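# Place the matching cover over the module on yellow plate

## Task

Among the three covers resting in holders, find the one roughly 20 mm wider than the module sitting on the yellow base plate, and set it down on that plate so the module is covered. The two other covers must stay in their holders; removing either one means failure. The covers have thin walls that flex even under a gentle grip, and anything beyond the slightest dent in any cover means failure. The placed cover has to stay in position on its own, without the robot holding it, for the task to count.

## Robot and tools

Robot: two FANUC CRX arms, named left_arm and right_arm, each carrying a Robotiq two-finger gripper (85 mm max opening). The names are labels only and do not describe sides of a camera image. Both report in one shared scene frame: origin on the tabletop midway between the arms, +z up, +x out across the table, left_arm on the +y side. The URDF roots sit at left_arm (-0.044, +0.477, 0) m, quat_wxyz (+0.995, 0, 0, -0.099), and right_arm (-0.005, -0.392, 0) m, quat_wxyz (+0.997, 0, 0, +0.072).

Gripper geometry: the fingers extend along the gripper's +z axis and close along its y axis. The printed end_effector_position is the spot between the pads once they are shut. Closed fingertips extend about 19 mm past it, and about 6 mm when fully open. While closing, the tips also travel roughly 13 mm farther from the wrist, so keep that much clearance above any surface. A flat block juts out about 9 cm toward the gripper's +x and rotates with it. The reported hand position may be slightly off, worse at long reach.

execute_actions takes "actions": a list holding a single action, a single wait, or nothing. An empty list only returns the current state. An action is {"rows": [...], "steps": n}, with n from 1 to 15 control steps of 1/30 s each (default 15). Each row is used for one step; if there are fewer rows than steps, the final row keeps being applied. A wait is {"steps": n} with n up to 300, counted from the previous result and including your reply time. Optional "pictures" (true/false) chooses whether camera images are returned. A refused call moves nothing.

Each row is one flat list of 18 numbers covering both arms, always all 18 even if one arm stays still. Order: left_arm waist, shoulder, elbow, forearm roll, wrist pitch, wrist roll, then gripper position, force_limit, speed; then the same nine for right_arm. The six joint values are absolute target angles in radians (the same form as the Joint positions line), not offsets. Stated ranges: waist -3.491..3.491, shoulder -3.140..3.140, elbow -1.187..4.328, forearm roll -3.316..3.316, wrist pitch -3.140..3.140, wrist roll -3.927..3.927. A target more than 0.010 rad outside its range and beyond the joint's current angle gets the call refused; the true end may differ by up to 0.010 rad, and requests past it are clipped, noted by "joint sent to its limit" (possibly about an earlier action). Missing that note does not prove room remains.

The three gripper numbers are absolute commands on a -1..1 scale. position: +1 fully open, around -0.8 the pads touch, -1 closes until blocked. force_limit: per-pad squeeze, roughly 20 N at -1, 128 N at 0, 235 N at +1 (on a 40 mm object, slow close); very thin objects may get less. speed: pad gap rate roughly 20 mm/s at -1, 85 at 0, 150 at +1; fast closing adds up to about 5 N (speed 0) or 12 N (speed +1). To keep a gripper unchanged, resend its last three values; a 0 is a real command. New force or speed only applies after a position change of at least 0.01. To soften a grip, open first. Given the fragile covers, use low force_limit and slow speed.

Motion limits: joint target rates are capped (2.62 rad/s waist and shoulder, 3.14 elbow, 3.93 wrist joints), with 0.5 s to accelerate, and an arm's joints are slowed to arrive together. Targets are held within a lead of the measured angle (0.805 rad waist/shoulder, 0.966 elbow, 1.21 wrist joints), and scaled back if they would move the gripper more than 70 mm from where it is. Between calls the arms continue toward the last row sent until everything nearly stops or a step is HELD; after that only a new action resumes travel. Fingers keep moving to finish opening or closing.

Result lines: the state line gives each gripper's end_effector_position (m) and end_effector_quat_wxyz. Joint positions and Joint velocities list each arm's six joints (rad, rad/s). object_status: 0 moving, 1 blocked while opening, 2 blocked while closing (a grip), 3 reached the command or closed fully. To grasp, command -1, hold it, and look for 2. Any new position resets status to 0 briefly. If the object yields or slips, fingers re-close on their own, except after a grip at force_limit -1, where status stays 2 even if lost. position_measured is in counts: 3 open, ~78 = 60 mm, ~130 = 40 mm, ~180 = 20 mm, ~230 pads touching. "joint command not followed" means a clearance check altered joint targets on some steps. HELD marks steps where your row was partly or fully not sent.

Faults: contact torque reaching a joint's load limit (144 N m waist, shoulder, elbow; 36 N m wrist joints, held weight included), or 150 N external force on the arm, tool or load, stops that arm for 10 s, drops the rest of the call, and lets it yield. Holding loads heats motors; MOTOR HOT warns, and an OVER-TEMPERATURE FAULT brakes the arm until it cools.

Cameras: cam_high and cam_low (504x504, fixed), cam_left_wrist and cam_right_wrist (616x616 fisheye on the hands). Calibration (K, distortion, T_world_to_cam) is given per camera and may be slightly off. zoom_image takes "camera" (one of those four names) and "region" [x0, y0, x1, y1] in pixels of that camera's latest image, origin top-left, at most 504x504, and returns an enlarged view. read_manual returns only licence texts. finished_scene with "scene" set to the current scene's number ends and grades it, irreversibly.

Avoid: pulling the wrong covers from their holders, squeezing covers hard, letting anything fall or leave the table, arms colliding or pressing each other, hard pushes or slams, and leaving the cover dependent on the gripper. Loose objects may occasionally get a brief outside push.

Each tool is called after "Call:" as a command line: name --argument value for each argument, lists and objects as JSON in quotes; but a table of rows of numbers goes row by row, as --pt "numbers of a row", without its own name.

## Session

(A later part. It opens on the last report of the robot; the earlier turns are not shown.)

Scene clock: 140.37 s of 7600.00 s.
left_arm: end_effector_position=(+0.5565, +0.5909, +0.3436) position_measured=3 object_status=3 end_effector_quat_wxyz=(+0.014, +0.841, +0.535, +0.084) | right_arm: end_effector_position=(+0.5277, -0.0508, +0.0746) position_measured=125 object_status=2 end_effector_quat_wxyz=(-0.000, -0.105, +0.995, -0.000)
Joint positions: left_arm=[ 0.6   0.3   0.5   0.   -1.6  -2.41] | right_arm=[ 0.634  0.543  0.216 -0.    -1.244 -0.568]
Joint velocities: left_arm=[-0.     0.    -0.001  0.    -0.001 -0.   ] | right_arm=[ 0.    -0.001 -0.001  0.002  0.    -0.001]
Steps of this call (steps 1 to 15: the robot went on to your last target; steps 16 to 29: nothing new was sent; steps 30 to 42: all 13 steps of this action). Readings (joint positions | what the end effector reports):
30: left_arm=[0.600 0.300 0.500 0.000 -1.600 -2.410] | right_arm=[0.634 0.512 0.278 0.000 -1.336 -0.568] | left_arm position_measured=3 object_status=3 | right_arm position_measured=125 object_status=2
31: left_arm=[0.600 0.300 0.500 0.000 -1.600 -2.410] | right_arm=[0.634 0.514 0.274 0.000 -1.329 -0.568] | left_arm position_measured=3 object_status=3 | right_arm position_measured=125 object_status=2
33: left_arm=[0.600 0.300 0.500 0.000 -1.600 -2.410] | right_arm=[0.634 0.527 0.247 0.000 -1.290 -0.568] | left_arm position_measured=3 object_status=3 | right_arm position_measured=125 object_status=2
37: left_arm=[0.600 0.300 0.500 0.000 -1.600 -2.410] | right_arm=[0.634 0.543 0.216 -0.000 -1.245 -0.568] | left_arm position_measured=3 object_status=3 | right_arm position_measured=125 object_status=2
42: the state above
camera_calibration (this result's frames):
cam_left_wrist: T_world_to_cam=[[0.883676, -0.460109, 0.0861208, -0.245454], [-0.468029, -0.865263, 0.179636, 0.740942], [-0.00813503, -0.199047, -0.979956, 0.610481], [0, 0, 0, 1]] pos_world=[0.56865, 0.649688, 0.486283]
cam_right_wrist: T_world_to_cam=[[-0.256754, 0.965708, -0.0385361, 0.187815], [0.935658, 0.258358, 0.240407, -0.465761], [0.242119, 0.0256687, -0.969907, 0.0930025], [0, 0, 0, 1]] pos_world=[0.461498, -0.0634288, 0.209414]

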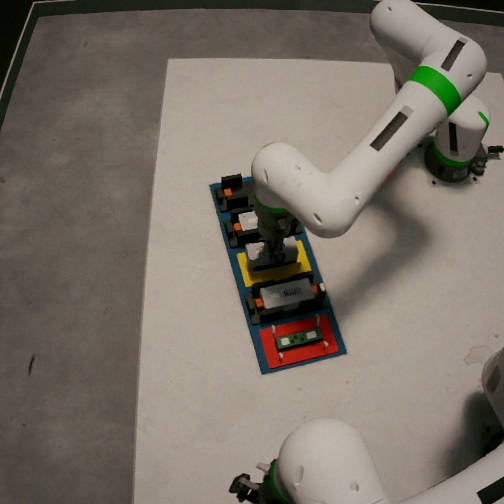

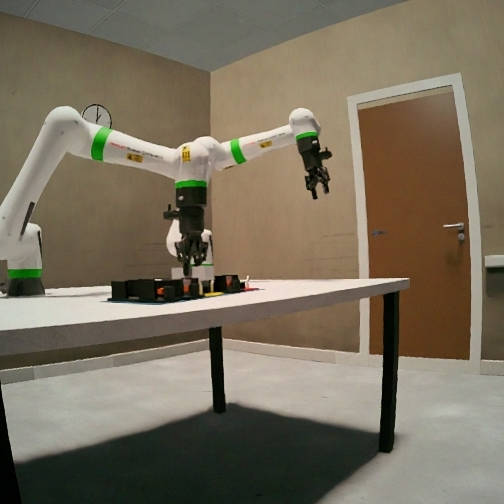

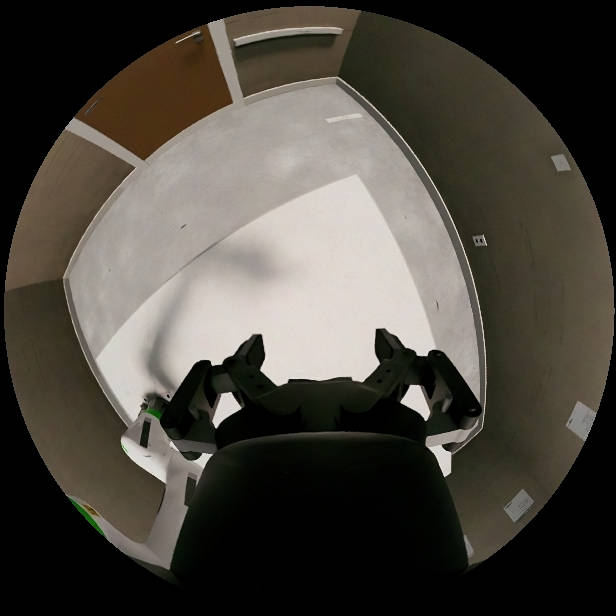

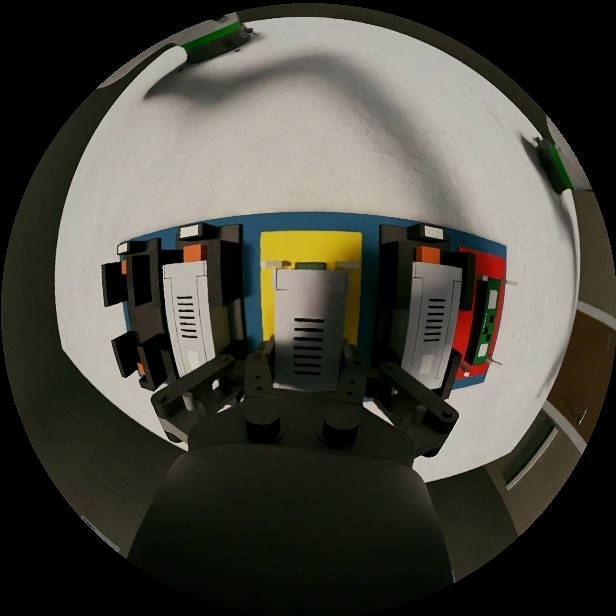

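Call:
execute_actions --actions '[{"rows":[[0.6,0.3,0.5,0,-1.6,-2.41,1,-1,-1,0.634,0.557,0.188,0,-1.202,-0.568,-1,-0.92,-1]],"steps":12}]'

Call:
zoom_image --camera "cam_right_wrist" --region '[230,200,430,400]'

Call:
zoom_image --camera "cam_high" --region '[220,200,340,300]'

Scene clock: 142.27 s of 7600.00 s.
left_arm: end_effector_position=(+0.5565, +0.5909, +0.3436) position_measured=3 object_status=3 end_effector_quat_wxyz=(+0.014, +0.841, +0.535, +0.084) | right_arm: end_effector_position=(+0.5268, -0.0517, +0.0549) position_measured=125 object_status=2 end_effector_quat_wxyz=(+0.000, -0.105, +0.995, -0.000)
Joint positions: left_arm=[ 0.6   0.3   0.5   0.   -1.6  -2.41] | right_arm=[ 0.634  0.557  0.188  0.    -1.202 -0.568]
Joint velocities: left_arm=[ 0.     0.001  0.001 -0.001 -0.     0.   ] | right_arm=[ 0. -0. -0. -0.  0.  0.]
Steps of this call (steps 1 to 15: the robot went on to your last target; steps 16 to 45: nothing new was sent; steps 46 to 57: all 12 steps of this action). Readings (joint positions | what the end effector reports):
46: left_arm=[0.600 0.300 0.500 0.000 -1.600 -2.410] | right_arm=[0.634 0.543 0.215 0.000 -1.243 -0.568] | left_arm position_measured=3 object_status=3 | right_arm position_measured=125 object_status=2
47: left_arm=[0.600 0.300 0.500 0.000 -1.600 -2.410] | right_arm=[0.634 0.545 0.211 0.000 -1.236 -0.568] | left_arm position_measured=3 object_status=3 | right_arm position_measured=125 object_status=2
49: left_arm=[0.600 0.300 0.500 0.000 -1.600 -2.410] | right_arm=[0.634 0.554 0.193 0.000 -1.210 -0.568] | left_arm position_measured=3 object_status=3 | right_arm position_measured=125 object_status=2
53: left_arm=[0.600 0.300 0.500 0.000 -1.600 -2.410] | right_arm=[0.634 0.557 0.188 0.000 -1.202 -0.568] | left_arm position_measured=3 object_status=3 | right_arm position_measured=125 object_status=2
57: the state above
camera_calibration (this result's frames):
cam_left_wrist: T_world_to_cam=[[0.883676, -0.460109, 0.0861209, -0.245454], [-0.468029, -0.865263, 0.179636, 0.740942], [-0.00813494, -0.199047, -0.979956, 0.610481], [0, 0, 0, 1]] pos_world=[0.56865, 0.649688, 0.486283]
cam_right_wrist: T_world_to_cam=[[-0.256807, 0.965695, -0.0385147, 0.187731], [0.935538, 0.258393, 0.240836, -0.459988], [0.242526, 0.0258164, -0.969801, 0.0738733], [0, 0, 0, 1]] pos_world=[0.460631, -0.0643408, 0.189654]

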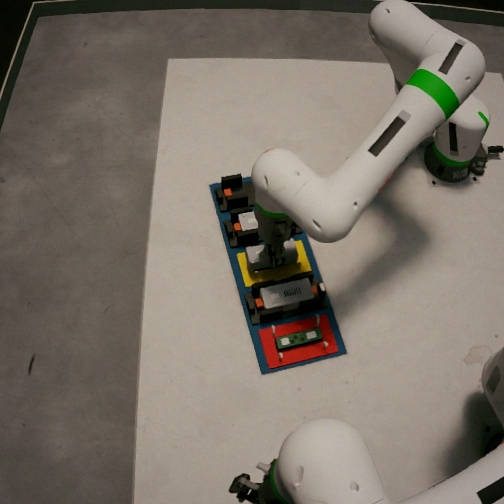

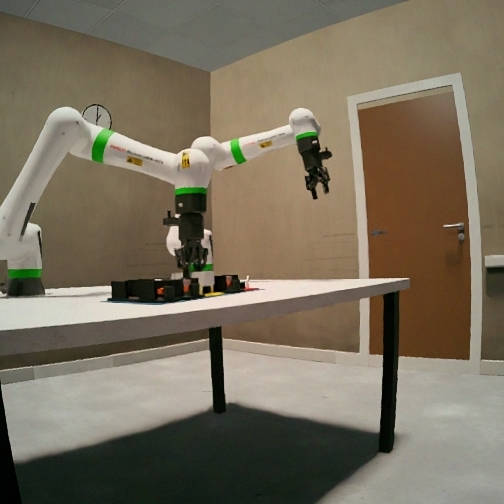

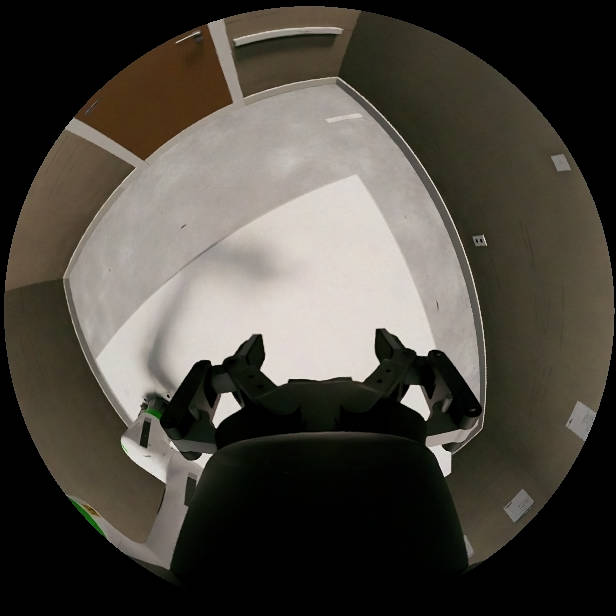

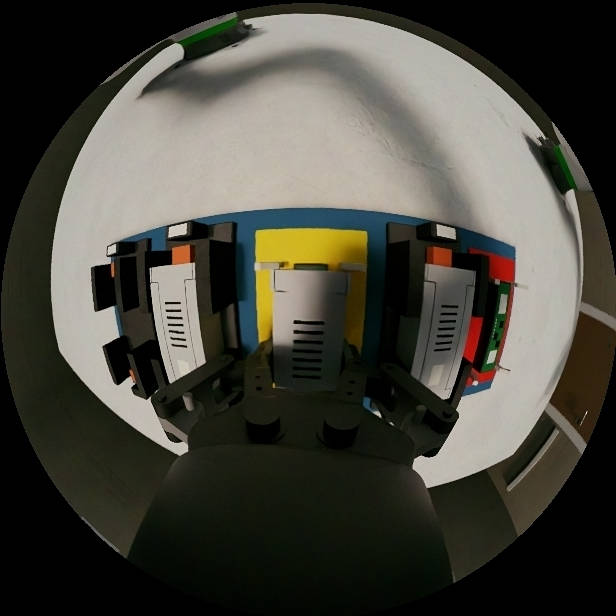

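Region (230, 200, 430, 400) of cam_right_wrist's 616x616 image, scaled by 2.520, with more detail than that image has.

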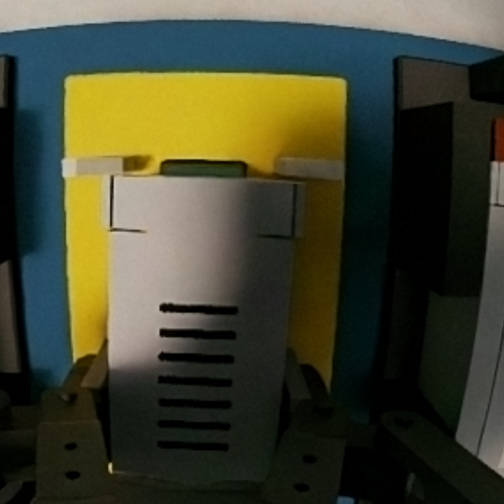

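Region (220, 200, 340, 300) of cam_high's 504x504 image, scaled by 4.200, with more detail than that image has.

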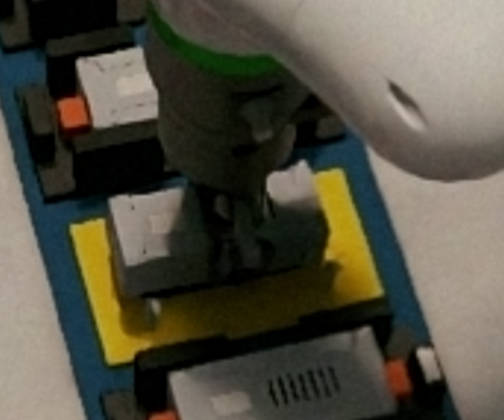

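Call:
execute_actions --actions '[{"rows":[[0.6,0.3,0.5,0,-1.6,-2.41,1,-1,-1,0.634,0.548,0.206,0,-1.229,-0.568,-1,-0.92,-1],[0.6,0.3,0.5,0,-1.6,-2.41,1,-1,-1,0.634,0.548,0.206,0,-1.229,-0.568,-1,-0.92,-1],[0.6,0.3,0.5,0,-1.6,-2.41,1,-1,-1,0.634,0.548,0.206,0,-1.229,-0.568,-1,-0.92,-1],[0.6,0.3,0.5,0,-1.6,-2.41,1,-1,-1,0.634,0.548,0.206,0,-1.229,-0.568,-1,-0.92,-1],[0.6,0.3,0.5,0,-1.6,-2.41,1,-1,-1,0.634,0.548,0.206,0,-1.229,-0.568,-1,-0.92,-1],[0.6,0.3,0.5,0,-1.6,-2.41,1,-1,-1,0.634,0.548,0.206,0,-1.229,-0.568,-1,-0.92,-1],[0.6,0.3,0.5,0,-1.6,-2.41,1,-1,-1,0.634,0.548,0.206,0,-1.229,-0.568,-1,-0.92,-1],[0.6,0.3,0.5,0,-1.6,-2.41,1,-1,-1,0.64,0.531,0.181,0,-1.221,-0.574,-1,-0.92,-1]],"steps":15}]'

Call:
zoom_image --camera "cam_right_wrist" --region '[230,200,430,400]'

Call:
zoom_image --camera "cam_high" --region '[220,200,340,300]'

Scene clock: 144.90 s of 7600.00 s.
left_arm: end_effector_position=(+0.5565, +0.5909, +0.3436) position_measured=3 object_status=3 end_effector_quat_wxyz=(+0.014, +0.841, +0.535, +0.084) | right_arm: end_effector_position=(+0.5204, -0.0530, +0.0679) position_measured=125 object_status=2 end_effector_quat_wxyz=(-0.000, -0.104, +0.995, -0.000)
Joint positions: left_arm=[ 0.6   0.3   0.5   0.   -1.6  -2.41] | right_arm=[ 0.64   0.531  0.181  0.    -1.221 -0.574]
Joint velocities: left_arm=[ 0.    -0.    -0.001  0.     0.001 -0.001] | right_arm=[ 0.    -0.    -0.002 -0.     0.     0.001]
Steps of this call (steps 1 to 15: the robot went on to your last target; steps 16 to 64: nothing new was sent; steps 65 to 79: all 15 steps of this action). Readings (joint positions | what the end effector reports):
65: left_arm=[0.600 0.300 0.500 0.000 -1.600 -2.410] | right_arm=[0.634 0.557 0.188 -0.000 -1.203 -0.568] | left_arm position_measured=3 object_status=3 | right_arm position_measured=125 object_status=2
66: left_arm=[0.600 0.300 0.500 0.000 -1.600 -2.410] | right_arm=[0.634 0.555 0.192 -0.000 -1.210 -0.568] | left_arm position_measured=3 object_status=3 | right_arm position_measured=125 object_status=2
68: left_arm=[0.600 0.300 0.500 0.000 -1.600 -2.410] | right_arm=[0.634 0.549 0.204 -0.000 -1.226 -0.568] | left_arm position_measured=3 object_status=3 | right_arm position_measured=125 object_status=2
72: left_arm=[0.600 0.300 0.500 0.000 -1.600 -2.410] | right_arm=[0.634 0.548 0.206 -0.000 -1.229 -0.568] | left_arm position_measured=3 object_status=3 | right_arm position_measured=125 object_status=2
79: the state above
camera_calibration (this result's frames):
cam_left_wrist: T_world_to_cam=[[0.883676, -0.460109, 0.0861207, -0.245454], [-0.468029, -0.865263, 0.179636, 0.740942], [-0.00813525, -0.199047, -0.979956, 0.610481], [0, 0, 0, 1]] pos_world=[0.56865, 0.649688, 0.486283]
cam_right_wrist: T_world_to_cam=[[-0.256641, 0.965737, -0.0385739, 0.187756], [0.935647, 0.258254, 0.240562, -0.456782], [0.242282, 0.0256467, -0.969867, 0.0882008], [0, 0, 0, 1]] pos_world=[0.454203, -0.0656192, 0.20267]

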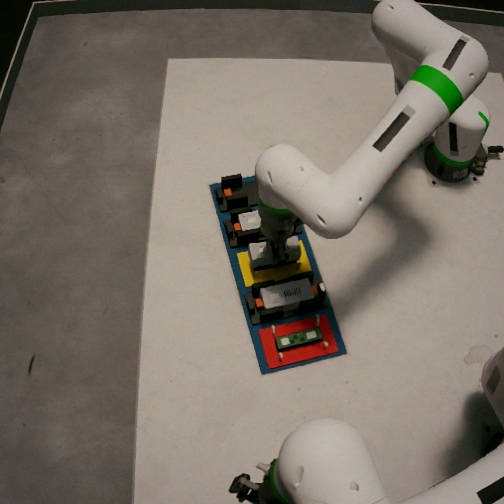

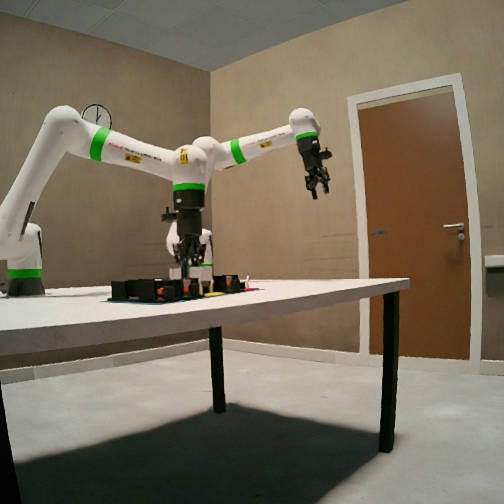

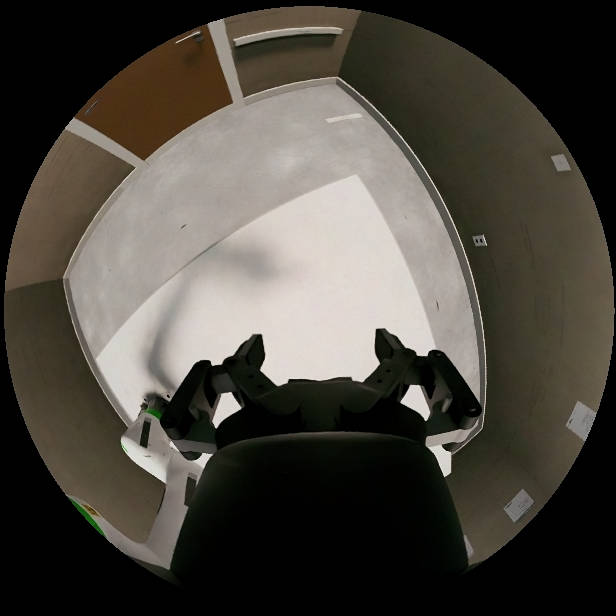

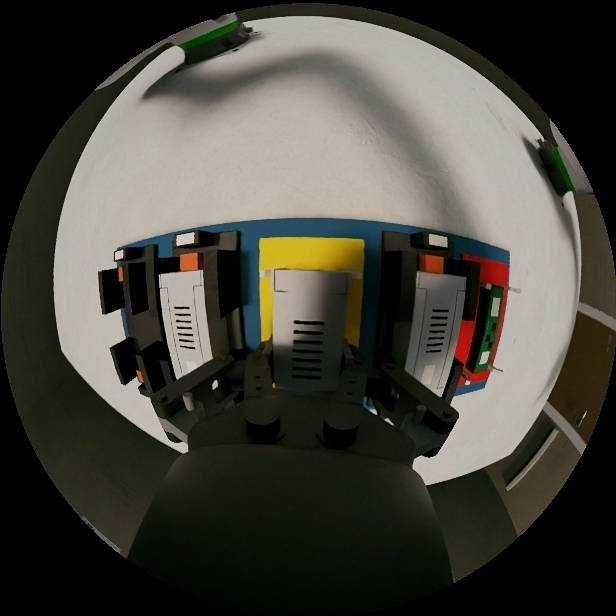

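Region (230, 200, 430, 400) of cam_right_wrist's 616x616 image, scaled by 2.520, with more detail than that image has.

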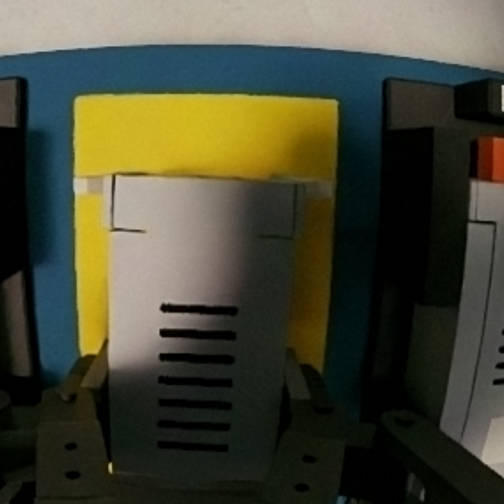

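Region (220, 200, 340, 300) of cam_high's 504x504 image, scaled by 4.200, with more detail than that image has.

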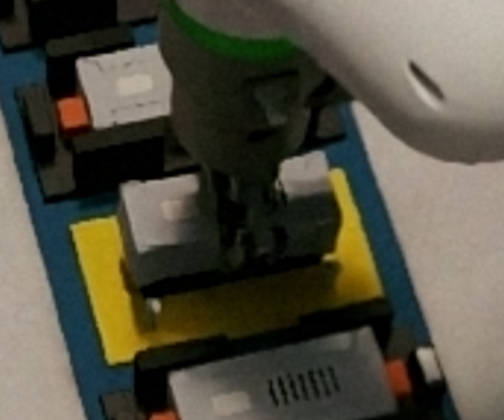

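Call:
execute_actions --actions '[{"rows":[[0.6,0.3,0.5,0,-1.6,-2.41,1,-1,-1,0.641,0.5285,0.178,0,-1.22,-0.575,-1,-0.92,-1],[0.6,0.3,0.5,0,-1.6,-2.41,1,-1,-1,0.641,0.5285,0.178,0,-1.22,-0.575,-1,-0.92,-1],[0.6,0.3,0.5,0,-1.6,-2.41,1,-1,-1,0.641,0.5285,0.178,0,-1.22,-0.575,-1,-0.92,-1],[0.6,0.3,0.5,0,-1.6,-2.41,1,-1,-1,0.641,0.5285,0.178,0,-1.22,-0.575,-1,-0.92,-1],[0.6,0.3,0.5,0,-1.6,-2.41,1,-1,-1,0.641,0.536,0.164,0,-1.199,-0.575,-1,-0.92,-1],[0.6,0.3,0.5,0,-1.6,-2.41,1,-1,-1,0.641,0.536,0.164,0,-1.199,-0.575,-1,-0.92,-1],[0.6,0.3,0.5,0,-1.6,-2.41,1,-1,-1,0.641,0.536,0.164,0,-1.199,-0.575,-1,-0.92,-1],[0.6,0.3,0.5,0,-1.6,-2.41,1,-1,-1,0.641,0.542,0.153,0,-1.182,-0.575,-1,-0.92,-1]],"steps":15}]'

Call:
zoom_image --camera "cam_right_wrist" --region '[230,200,430,400]'

Call:
zoom_image --camera "cam_high" --region '[220,200,340,300]'

Scene clock: 147.30 s of 7600.00 s.
left_arm: end_effector_position=(+0.5565, +0.5909, +0.3436) position_measured=3 object_status=3 end_effector_quat_wxyz=(+0.014, +0.841, +0.535, +0.084) | right_arm: end_effector_position=(+0.5184, -0.0539, +0.0501) position_measured=125 object_status=2 end_effector_quat_wxyz=(-0.000, -0.105, +0.995, +0.000)
Joint positions: left_arm=[ 0.6   0.3   0.5   0.   -1.6  -2.41] | right_arm=[ 0.641  0.542  0.153 -0.    -1.182 -0.575]
Joint velocities: left_arm=[ 0.001 -0.001 -0.    -0.001  0.001 -0.   ] | right_arm=[ 0.     0.001 -0.001 -0.     0.001 -0.   ]
Steps of this call (steps 1 to 15: the robot went on to your last target; steps 16 to 57: nothing new was sent; steps 58 to 72: all 15 steps of this action). Readings (joint positions | what the end effector reports):
58: left_arm=[0.600 0.300 0.500 0.000 -1.600 -2.410] | right_arm=[0.640 0.531 0.181 0.000 -1.221 -0.574] | left_arm position_measured=3 object_status=3 | right_arm position_measured=125 object_status=2
59: left_arm=[0.600 0.300 0.500 0.000 -1.600 -2.410] | right_arm=[0.641 0.530 0.179 0.000 -1.220 -0.575] | left_arm position_measured=3 object_status=3 | right_arm position_measured=125 object_status=2
61: left_arm=[0.600 0.300 0.500 0.000 -1.600 -2.410] | right_arm=[0.641 0.529 0.178 0.000 -1.220 -0.575] | left_arm position_measured=3 object_status=3 | right_arm position_measured=125 object_status=2
65: left_arm=[0.600 0.300 0.500 0.000 -1.600 -2.410] | right_arm=[0.641 0.536 0.164 0.000 -1.200 -0.575] | left_arm position_measured=3 object_status=3 | right_arm position_measured=125 object_status=2
72: the state above
camera_calibration (this result's frames):
cam_left_wrist: T_world_to_cam=[[0.883676, -0.460109, 0.0861208, -0.245454], [-0.468029, -0.865263, 0.179636, 0.740942], [-0.00813519, -0.199047, -0.979956, 0.610481], [0, 0, 0, 1]] pos_world=[0.56865, 0.649688, 0.486283]
cam_right_wrist: T_world_to_cam=[[-0.256825, 0.965693, -0.0384307, 0.187494], [0.935578, 0.258394, 0.240678, -0.450381], [0.242351, 0.0258572, -0.969844, 0.0713905], [0, 0, 0, 1]] pos_world=[0.452218, -0.0665317, 0.18484]

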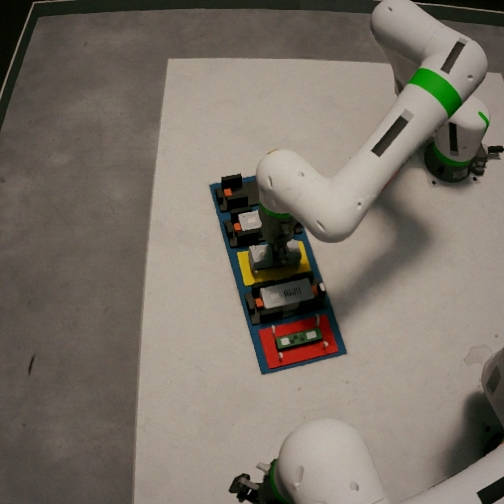

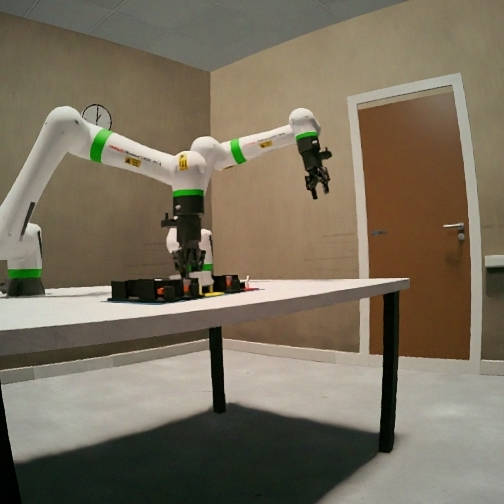

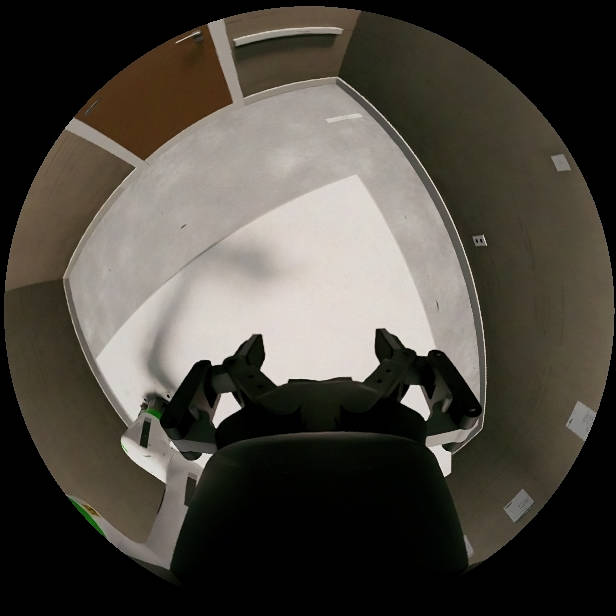

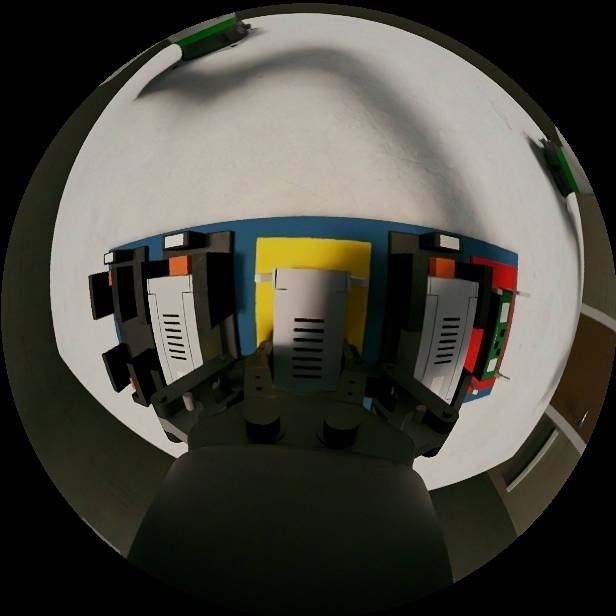

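Region (230, 200, 430, 400) of cam_right_wrist's 616x616 image, scaled by 2.520, with more detail than that image has.

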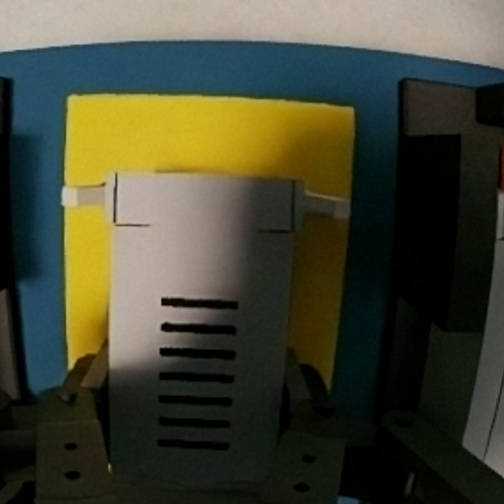

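Region (220, 200, 340, 300) of cam_high's 504x504 image, scaled by 4.200, with more detail than that image has.

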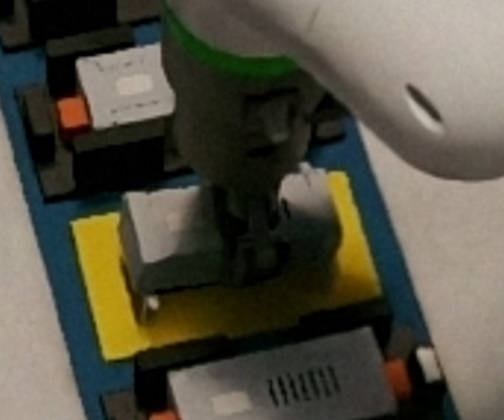

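Call:
execute_actions --actions '[{"rows":[[0.6,0.3,0.5,0,-1.6,-2.41,1,-1,-1,0.641,0.549,0.139,0,-1.161,-0.575,-1,-0.92,-1]],"steps":12}]'

Call:
zoom_image --camera "cam_right_wrist" --region '[230,200,430,400]'

Call:
zoom_image --camera "cam_high" --region '[220,200,340,300]'

Scene clock: 148.67 s of 7600.00 s.
left_arm: end_effector_position=(+0.5565, +0.5909, +0.3436) position_measured=3 object_status=3 end_effector_quat_wxyz=(+0.014, +0.841, +0.535, +0.084) | right_arm: end_effector_position=(+0.5177, -0.0547, +0.0401) position_measured=125 object_status=2 end_effector_quat_wxyz=(-0.000, -0.105, +0.995, -0.000)
Joint positions: left_arm=[ 0.6   0.3   0.5   0.   -1.6  -2.41] | right_arm=[ 0.641  0.549  0.139  0.    -1.161 -0.575]
Joint velocities: left_arm=[-0.    -0.     0.001 -0.001 -0.001  0.   ] | right_arm=[ 0.    -0.    -0.    -0.002  0.    -0.002]
Steps of this call (steps 1 to 15: the robot went on to your last target; steps 16 to 29: nothing new was sent; steps 30 to 41: all 12 steps of this action). Readings (joint positions | what the end effector reports):
30: left_arm=[0.600 0.300 0.500 0.000 -1.600 -2.410] | right_arm=[0.641 0.542 0.153 0.000 -1.182 -0.575] | left_arm position_measured=3 object_status=3 | right_arm position_measured=125 object_status=2
31: left_arm=[0.600 0.300 0.500 0.000 -1.600 -2.410] | right_arm=[0.641 0.544 0.148 0.000 -1.175 -0.575] | left_arm position_measured=3 object_status=3 | right_arm position_measured=125 object_status=2
33: left_arm=[0.600 0.300 0.500 0.000 -1.600 -2.410] | right_arm=[0.641 0.549 0.140 0.000 -1.163 -0.575] | left_arm position_measured=3 object_status=3 | right_arm position_measured=125 object_status=2
37: left_arm=[0.600 0.300 0.500 0.000 -1.600 -2.410] | right_arm=[0.641 0.549 0.139 0.000 -1.161 -0.575] | left_arm position_measured=3 object_status=3 | right_arm position_measured=125 object_status=2
41: the state above
camera_calibration (this result's frames):
cam_left_wrist: T_world_to_cam=[[0.883676, -0.460109, 0.0861207, -0.245454], [-0.468029, -0.865263, 0.179636, 0.740942], [-0.00813524, -0.199047, -0.979956, 0.610481], [0, 0, 0, 1]] pos_world=[0.56865, 0.649688, 0.486283]
cam_right_wrist: T_world_to_cam=[[-0.25674, 0.965708, -0.0386274, 0.187729], [0.935625, 0.258363, 0.240529, -0.447117], [0.242261, 0.0256126, -0.969873, 0.0619792], [0, 0, 0, 1]] pos_world=[0.451516, -0.0673602, 0.174908]

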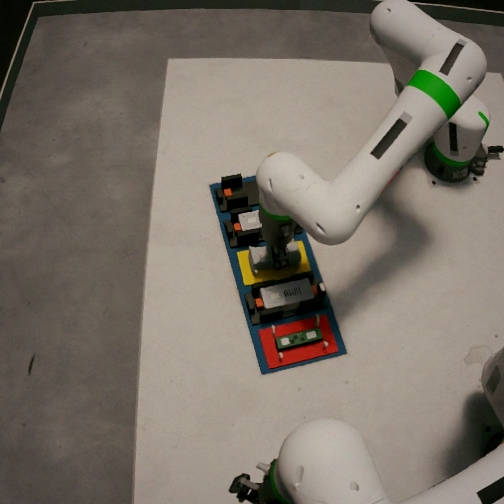

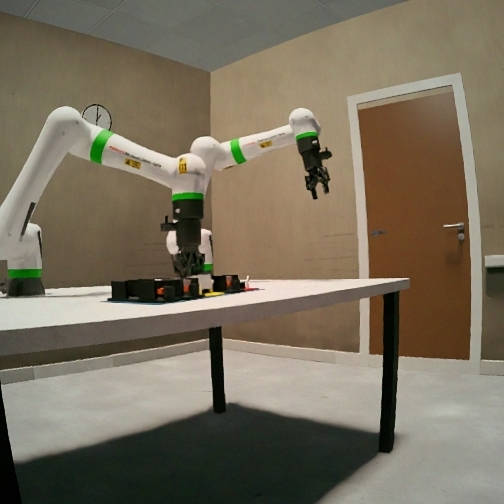

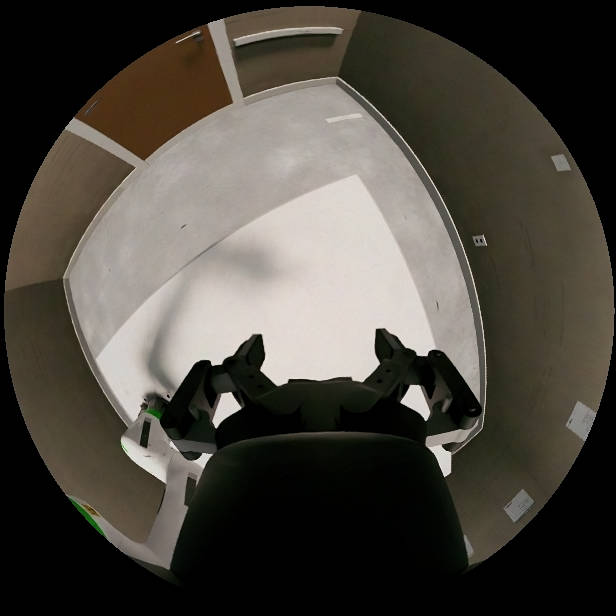

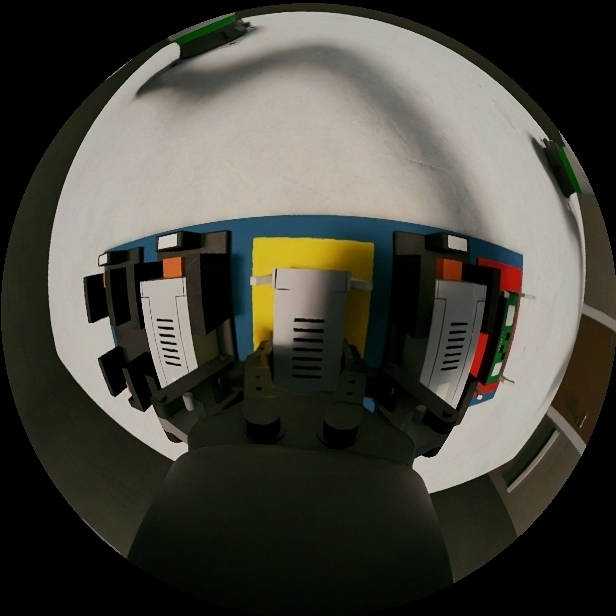

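Region (230, 200, 430, 400) of cam_right_wrist's 616x616 image, scaled by 2.520, with more detail than that image has.

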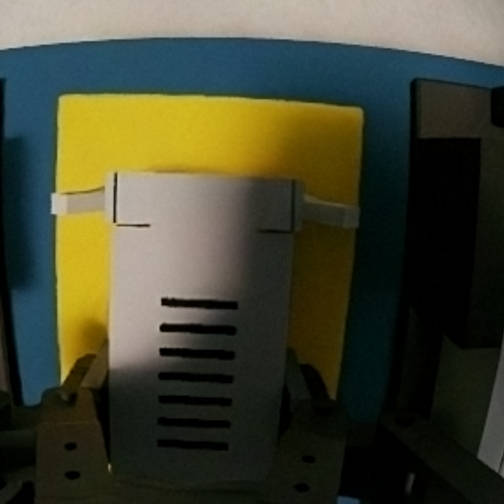

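Region (220, 200, 340, 300) of cam_high's 504x504 image, scaled by 4.200, with more detail than that image has.

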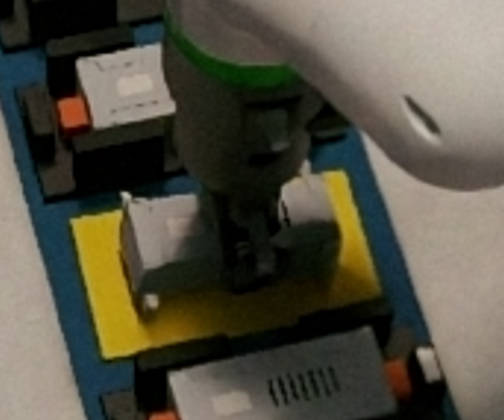

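Call:
execute_actions --actions '[{"rows":[[0.6,0.3,0.5,0,-1.6,-2.41,1,-1,-1,0.641,0.554,0.129,0,-1.146,-0.575,-1,-0.92,-1]],"steps":10}]'

Call:
zoom_image --camera "cam_right_wrist" --region '[230,200,430,400]'

Call:
zoom_image --camera "cam_low" --region '[100,240,260,310]'

Scene clock: 150.63 s of 7600.00 s.
left_arm: end_effector_position=(+0.5565, +0.5909, +0.3436) position_measured=3 object_status=3 end_effector_quat_wxyz=(+0.014, +0.841, +0.535, +0.084) | right_arm: end_effector_position=(+0.5171, -0.0553, +0.0333) position_measured=125 object_status=2 end_effector_quat_wxyz=(-0.000, -0.105, +0.995, +0.000)
Joint positions: left_arm=[ 0.6   0.3   0.5   0.   -1.6  -2.41] | right_arm=[ 0.641  0.554  0.129 -0.    -1.146 -0.575]
Joint velocities: left_arm=[-0.001  0.     0.    -0.001  0.    -0.   ] | right_arm=[ 0.     0.001 -0.     0.001  0.     0.   ]
Steps of this call (steps 1 to 15: the robot went on to your last target; steps 16 to 49: nothing new was sent; steps 50 to 59: all 10 steps of this action). Readings (joint positions | what the end effector reports):
50: left_arm=[0.600 0.300 0.500 0.000 -1.600 -2.410] | right_arm=[0.641 0.549 0.138 0.000 -1.160 -0.575] | left_arm position_measured=3 object_status=3 | right_arm position_measured=125 object_status=2
51: left_arm=[0.600 0.300 0.500 0.000 -1.600 -2.410] | right_arm=[0.641 0.550 0.135 -0.000 -1.154 -0.575] | left_arm position_measured=3 object_status=3 | right_arm position_measured=125 object_status=2
53: left_arm=[0.600 0.300 0.500 0.000 -1.600 -2.410] | right_arm=[0.641 0.554 0.130 -0.000 -1.147 -0.575] | left_arm position_measured=3 object_status=3 | right_arm position_measured=125 object_status=2
57: left_arm=[0.600 0.300 0.500 0.000 -1.600 -2.410] | right_arm=[0.641 0.554 0.129 -0.000 -1.146 -0.575] | left_arm position_measured=3 object_status=3 | right_arm position_measured=125 object_status=2
59: the state above
camera_calibration (this result's frames):
cam_left_wrist: T_world_to_cam=[[0.883676, -0.460109, 0.0861207, -0.245454], [-0.468029, -0.865263, 0.179636, 0.740942], [-0.00813525, -0.199047, -0.979956, 0.610481], [0, 0, 0, 1]] pos_world=[0.56865, 0.649688, 0.486283]
cam_right_wrist: T_world_to_cam=[[-0.256663, 0.965739, -0.0383685, 0.187788], [0.935639, 0.258223, 0.240624, -0.444744], [0.242288, 0.0258601, -0.96986, 0.0554821], [0, 0, 0, 1]] pos_world=[0.450876, -0.0679463, 0.168031]

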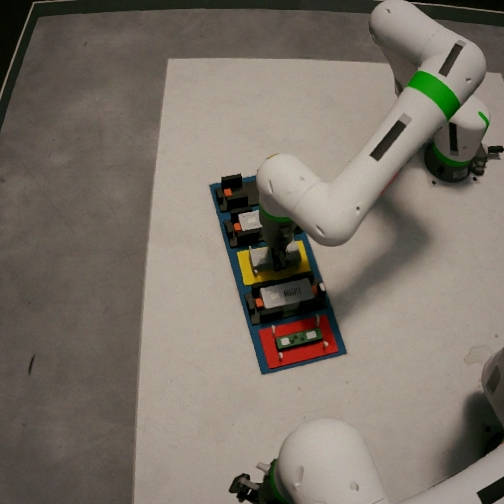

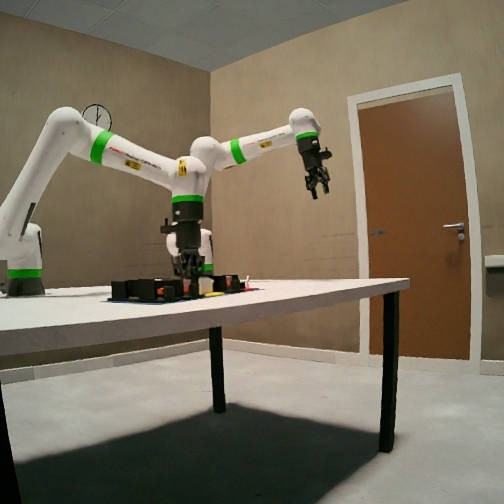

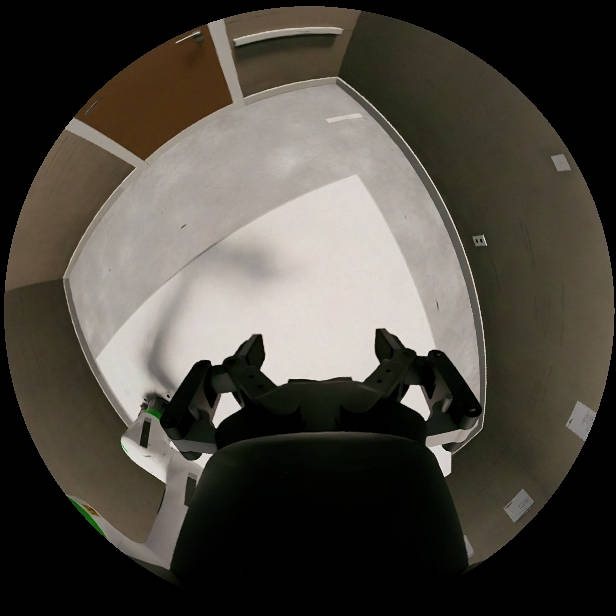

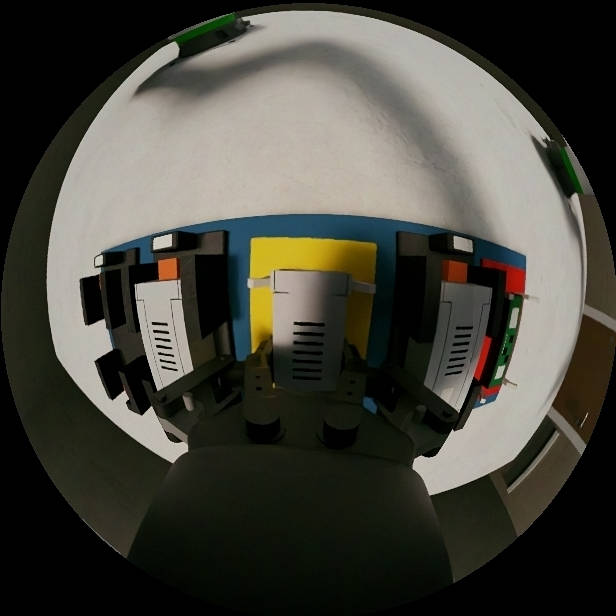

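Region (230, 200, 430, 400) of cam_right_wrist's 616x616 image, scaled by 2.520, with more detail than that image has.

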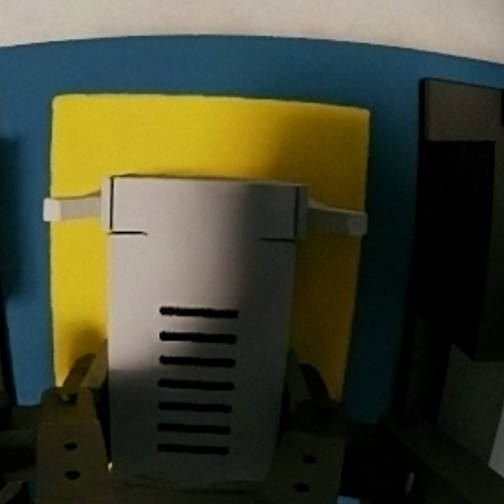

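Region (100, 240, 260, 310) of cam_low's 504x504 image, scaled by 3.150, with more detail than that image has; it fills the top 220 rows of this view, and the rest is white.

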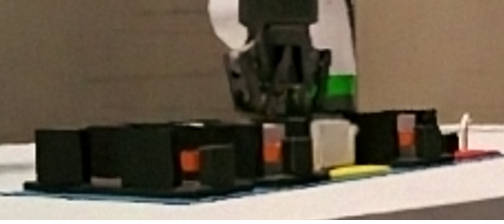

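Landed (slipped). Release and lift.

Call:
execute_actions --actions '[{"rows":[[0.6,0.3,0.5,0,-1.6,-2.41,1,-1,-1,0.641,0.551,0.134,0,-1.154,-0.575,0.35,-0.92,0]],"steps":15}]' --pictures false

Call:
execute_actions --actions '[{"rows":[[0.6,0.3,0.5,0,-1.6,-2.41,1,-1,-1,0.641,0.50,0.24,0,-1.311,-0.575,0.35,-0.92,0]],"steps":15}]'

Call:
zoom_image --camera "cam_right_wrist" --region '[200,200,430,430]'

Scene clock: 151.97 s of 7600.00 s.
left_arm: end_effector_position=(+0.5565, +0.5909, +0.3436) position_measured=3 object_status=3 end_effector_quat_wxyz=(+0.014, +0.841, +0.535, +0.084) | right_arm: end_effector_position=(+0.5173, -0.0551, +0.0370) position_measured=85 object_status=0 end_effector_quat_wxyz=(-0.000, -0.105, +0.995, -0.000)
Joint positions: left_arm=[ 0.6   0.3   0.5   0.   -1.6  -2.41] | right_arm=[ 0.641  0.551  0.134  0.    -1.154 -0.575]
Joint velocities: left_arm=[ 0.    -0.    -0.001  0.001  0.002  0.001] | right_arm=[ 0.    -0.     0.    -0.002 -0.    -0.001]
Steps of this call (steps 1 to 15: the robot went on to your last target; steps 16 to 25: nothing new was sent; steps 26 to 40: all 15 steps of this action). Readings (joint positions | what the end effector reports):
26: left_arm=[0.600 0.300 0.500 0.000 -1.600 -2.410] | right_arm=[0.641 0.554 0.129 0.000 -1.146 -0.575] | left_arm position_measured=3 object_status=3 | right_arm position_measured=125 object_status=0
27: left_arm=[0.600 0.300 0.500 0.000 -1.600 -2.410] | right_arm=[0.641 0.553 0.131 0.000 -1.150 -0.575] | left_arm position_measured=3 object_status=3 | right_arm position_measured=124 object_status=0
29: left_arm=[0.600 0.300 0.500 0.000 -1.600 -2.410] | right_arm=[0.641 0.551 0.134 0.000 -1.153 -0.575] | left_arm position_measured=3 object_status=3 | right_arm position_measured=113 object_status=0
33: left_arm=[0.600 0.300 0.500 0.000 -1.600 -2.410] | right_arm=[0.641 0.551 0.134 0.000 -1.154 -0.575] | left_arm position_measured=3 object_status=3 | right_arm position_measured=89 object_status=0
40: the state above

Scene clock: 152.47 s of 7600.00 s.
left_arm: end_effector_position=(+0.5565, +0.5909, +0.3436) position_measured=3 object_status=3 end_effector_quat_wxyz=(+0.014, +0.841, +0.535, +0.084) | right_arm: end_effector_position=(+0.5204, -0.0520, +0.1111) position_measured=85 object_status=3 end_effector_quat_wxyz=(-0.000, -0.105, +0.995, -0.000)
Joint positions: left_arm=[ 0.6   0.3   0.5   0.   -1.6  -2.41] | right_arm=[ 0.641  0.5    0.24   0.    -1.311 -0.575]
Joint velocities: left_arm=[-0.001  0.    -0.     0.    -0.001 -0.001] | right_arm=[ 0.001  0.001  0.    -0.001 -0.     0.001]
Steps of this call (steps 1 to 15: all 15 steps of this action). Readings (joint positions | what the end effector reports):
1: left_arm=[0.600 0.300 0.500 0.000 -1.600 -2.410] | right_arm=[0.641 0.551 0.135 -0.000 -1.155 -0.575] | left_arm position_measured=3 object_status=3 | right_arm position_measured=85 object_status=0
2: left_arm=[0.600 0.300 0.500 0.000 -1.600 -2.410] | right_arm=[0.641 0.549 0.139 -0.000 -1.162 -0.575] | left_arm position_measured=3 object_status=3 | right_arm position_measured=85 object_status=0
4: left_arm=[0.600 0.300 0.500 0.000 -1.600 -2.410] | right_arm=[0.641 0.536 0.166 -0.000 -1.202 -0.575] | left_arm position_measured=3 object_status=3 | right_arm position_measured=85 object_status=3
8: left_arm=[0.600 0.300 0.500 0.000 -1.600 -2.410] | right_arm=[0.641 0.502 0.235 0.000 -1.303 -0.575] | left_arm position_measured=3 object_status=3 | right_arm position_measured=85 object_status=3
15: the state above
camera_calibration (this result's frames):
cam_left_wrist: T_world_to_cam=[[0.883676, -0.460109, 0.0861207, -0.245454], [-0.468029, -0.865263, 0.179636, 0.740942], [-0.00813528, -0.199047, -0.979956, 0.610481], [0, 0, 0, 1]] pos_world=[0.56865, 0.649688, 0.486283]
cam_right_wrist: T_world_to_cam=[[-0.256769, 0.965703, -0.0385755, 0.188565], [0.935588, 0.258375, 0.24066, -0.467397], [0.242373, 0.0257031, -0.969843, 0.130074], [0, 0, 0, 1]] pos_world=[0.454182, -0.0646774, 0.245909]

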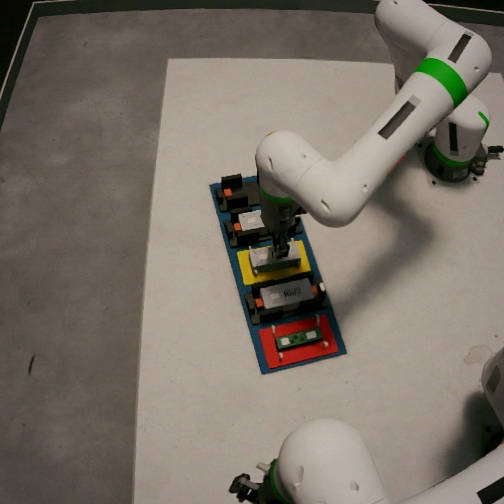

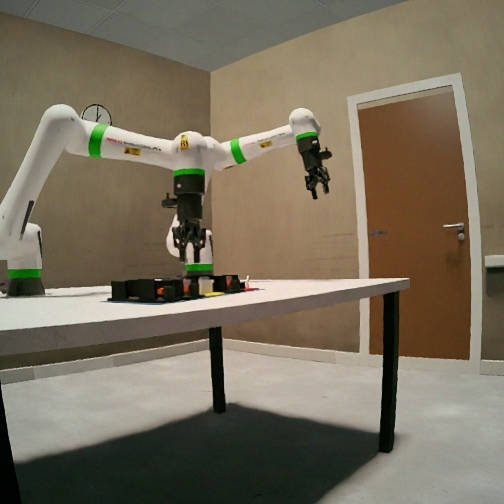

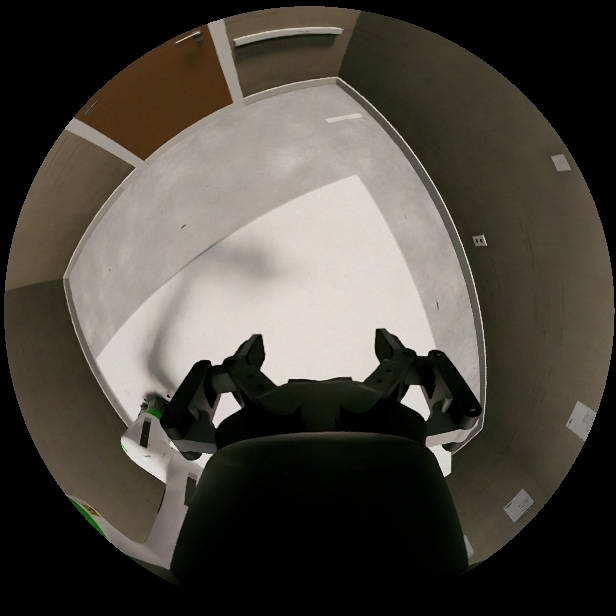

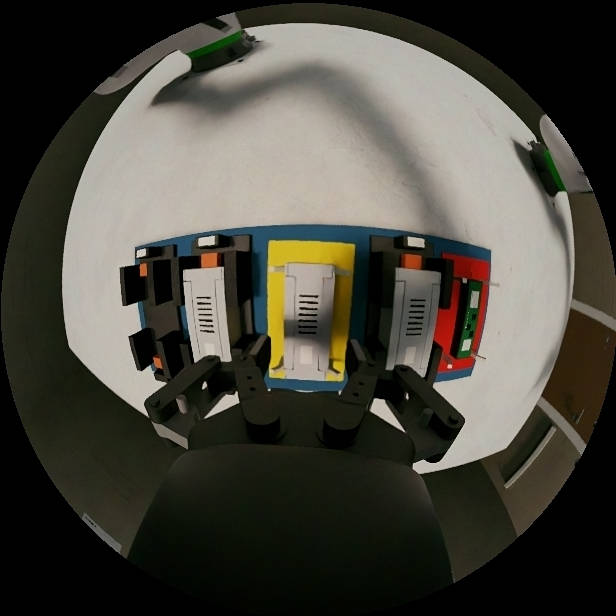

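Region (200, 200, 430, 430) of cam_right_wrist's 616x616 image, scaled by 2.191, with more detail than that image has.

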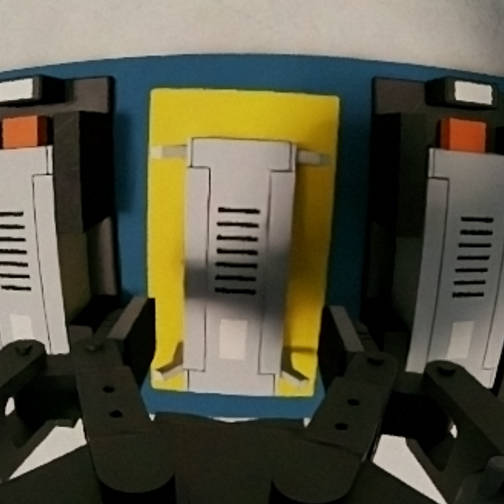

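Seated.

Call:
finished_scene --scene 1

The scene is finished: the task was done.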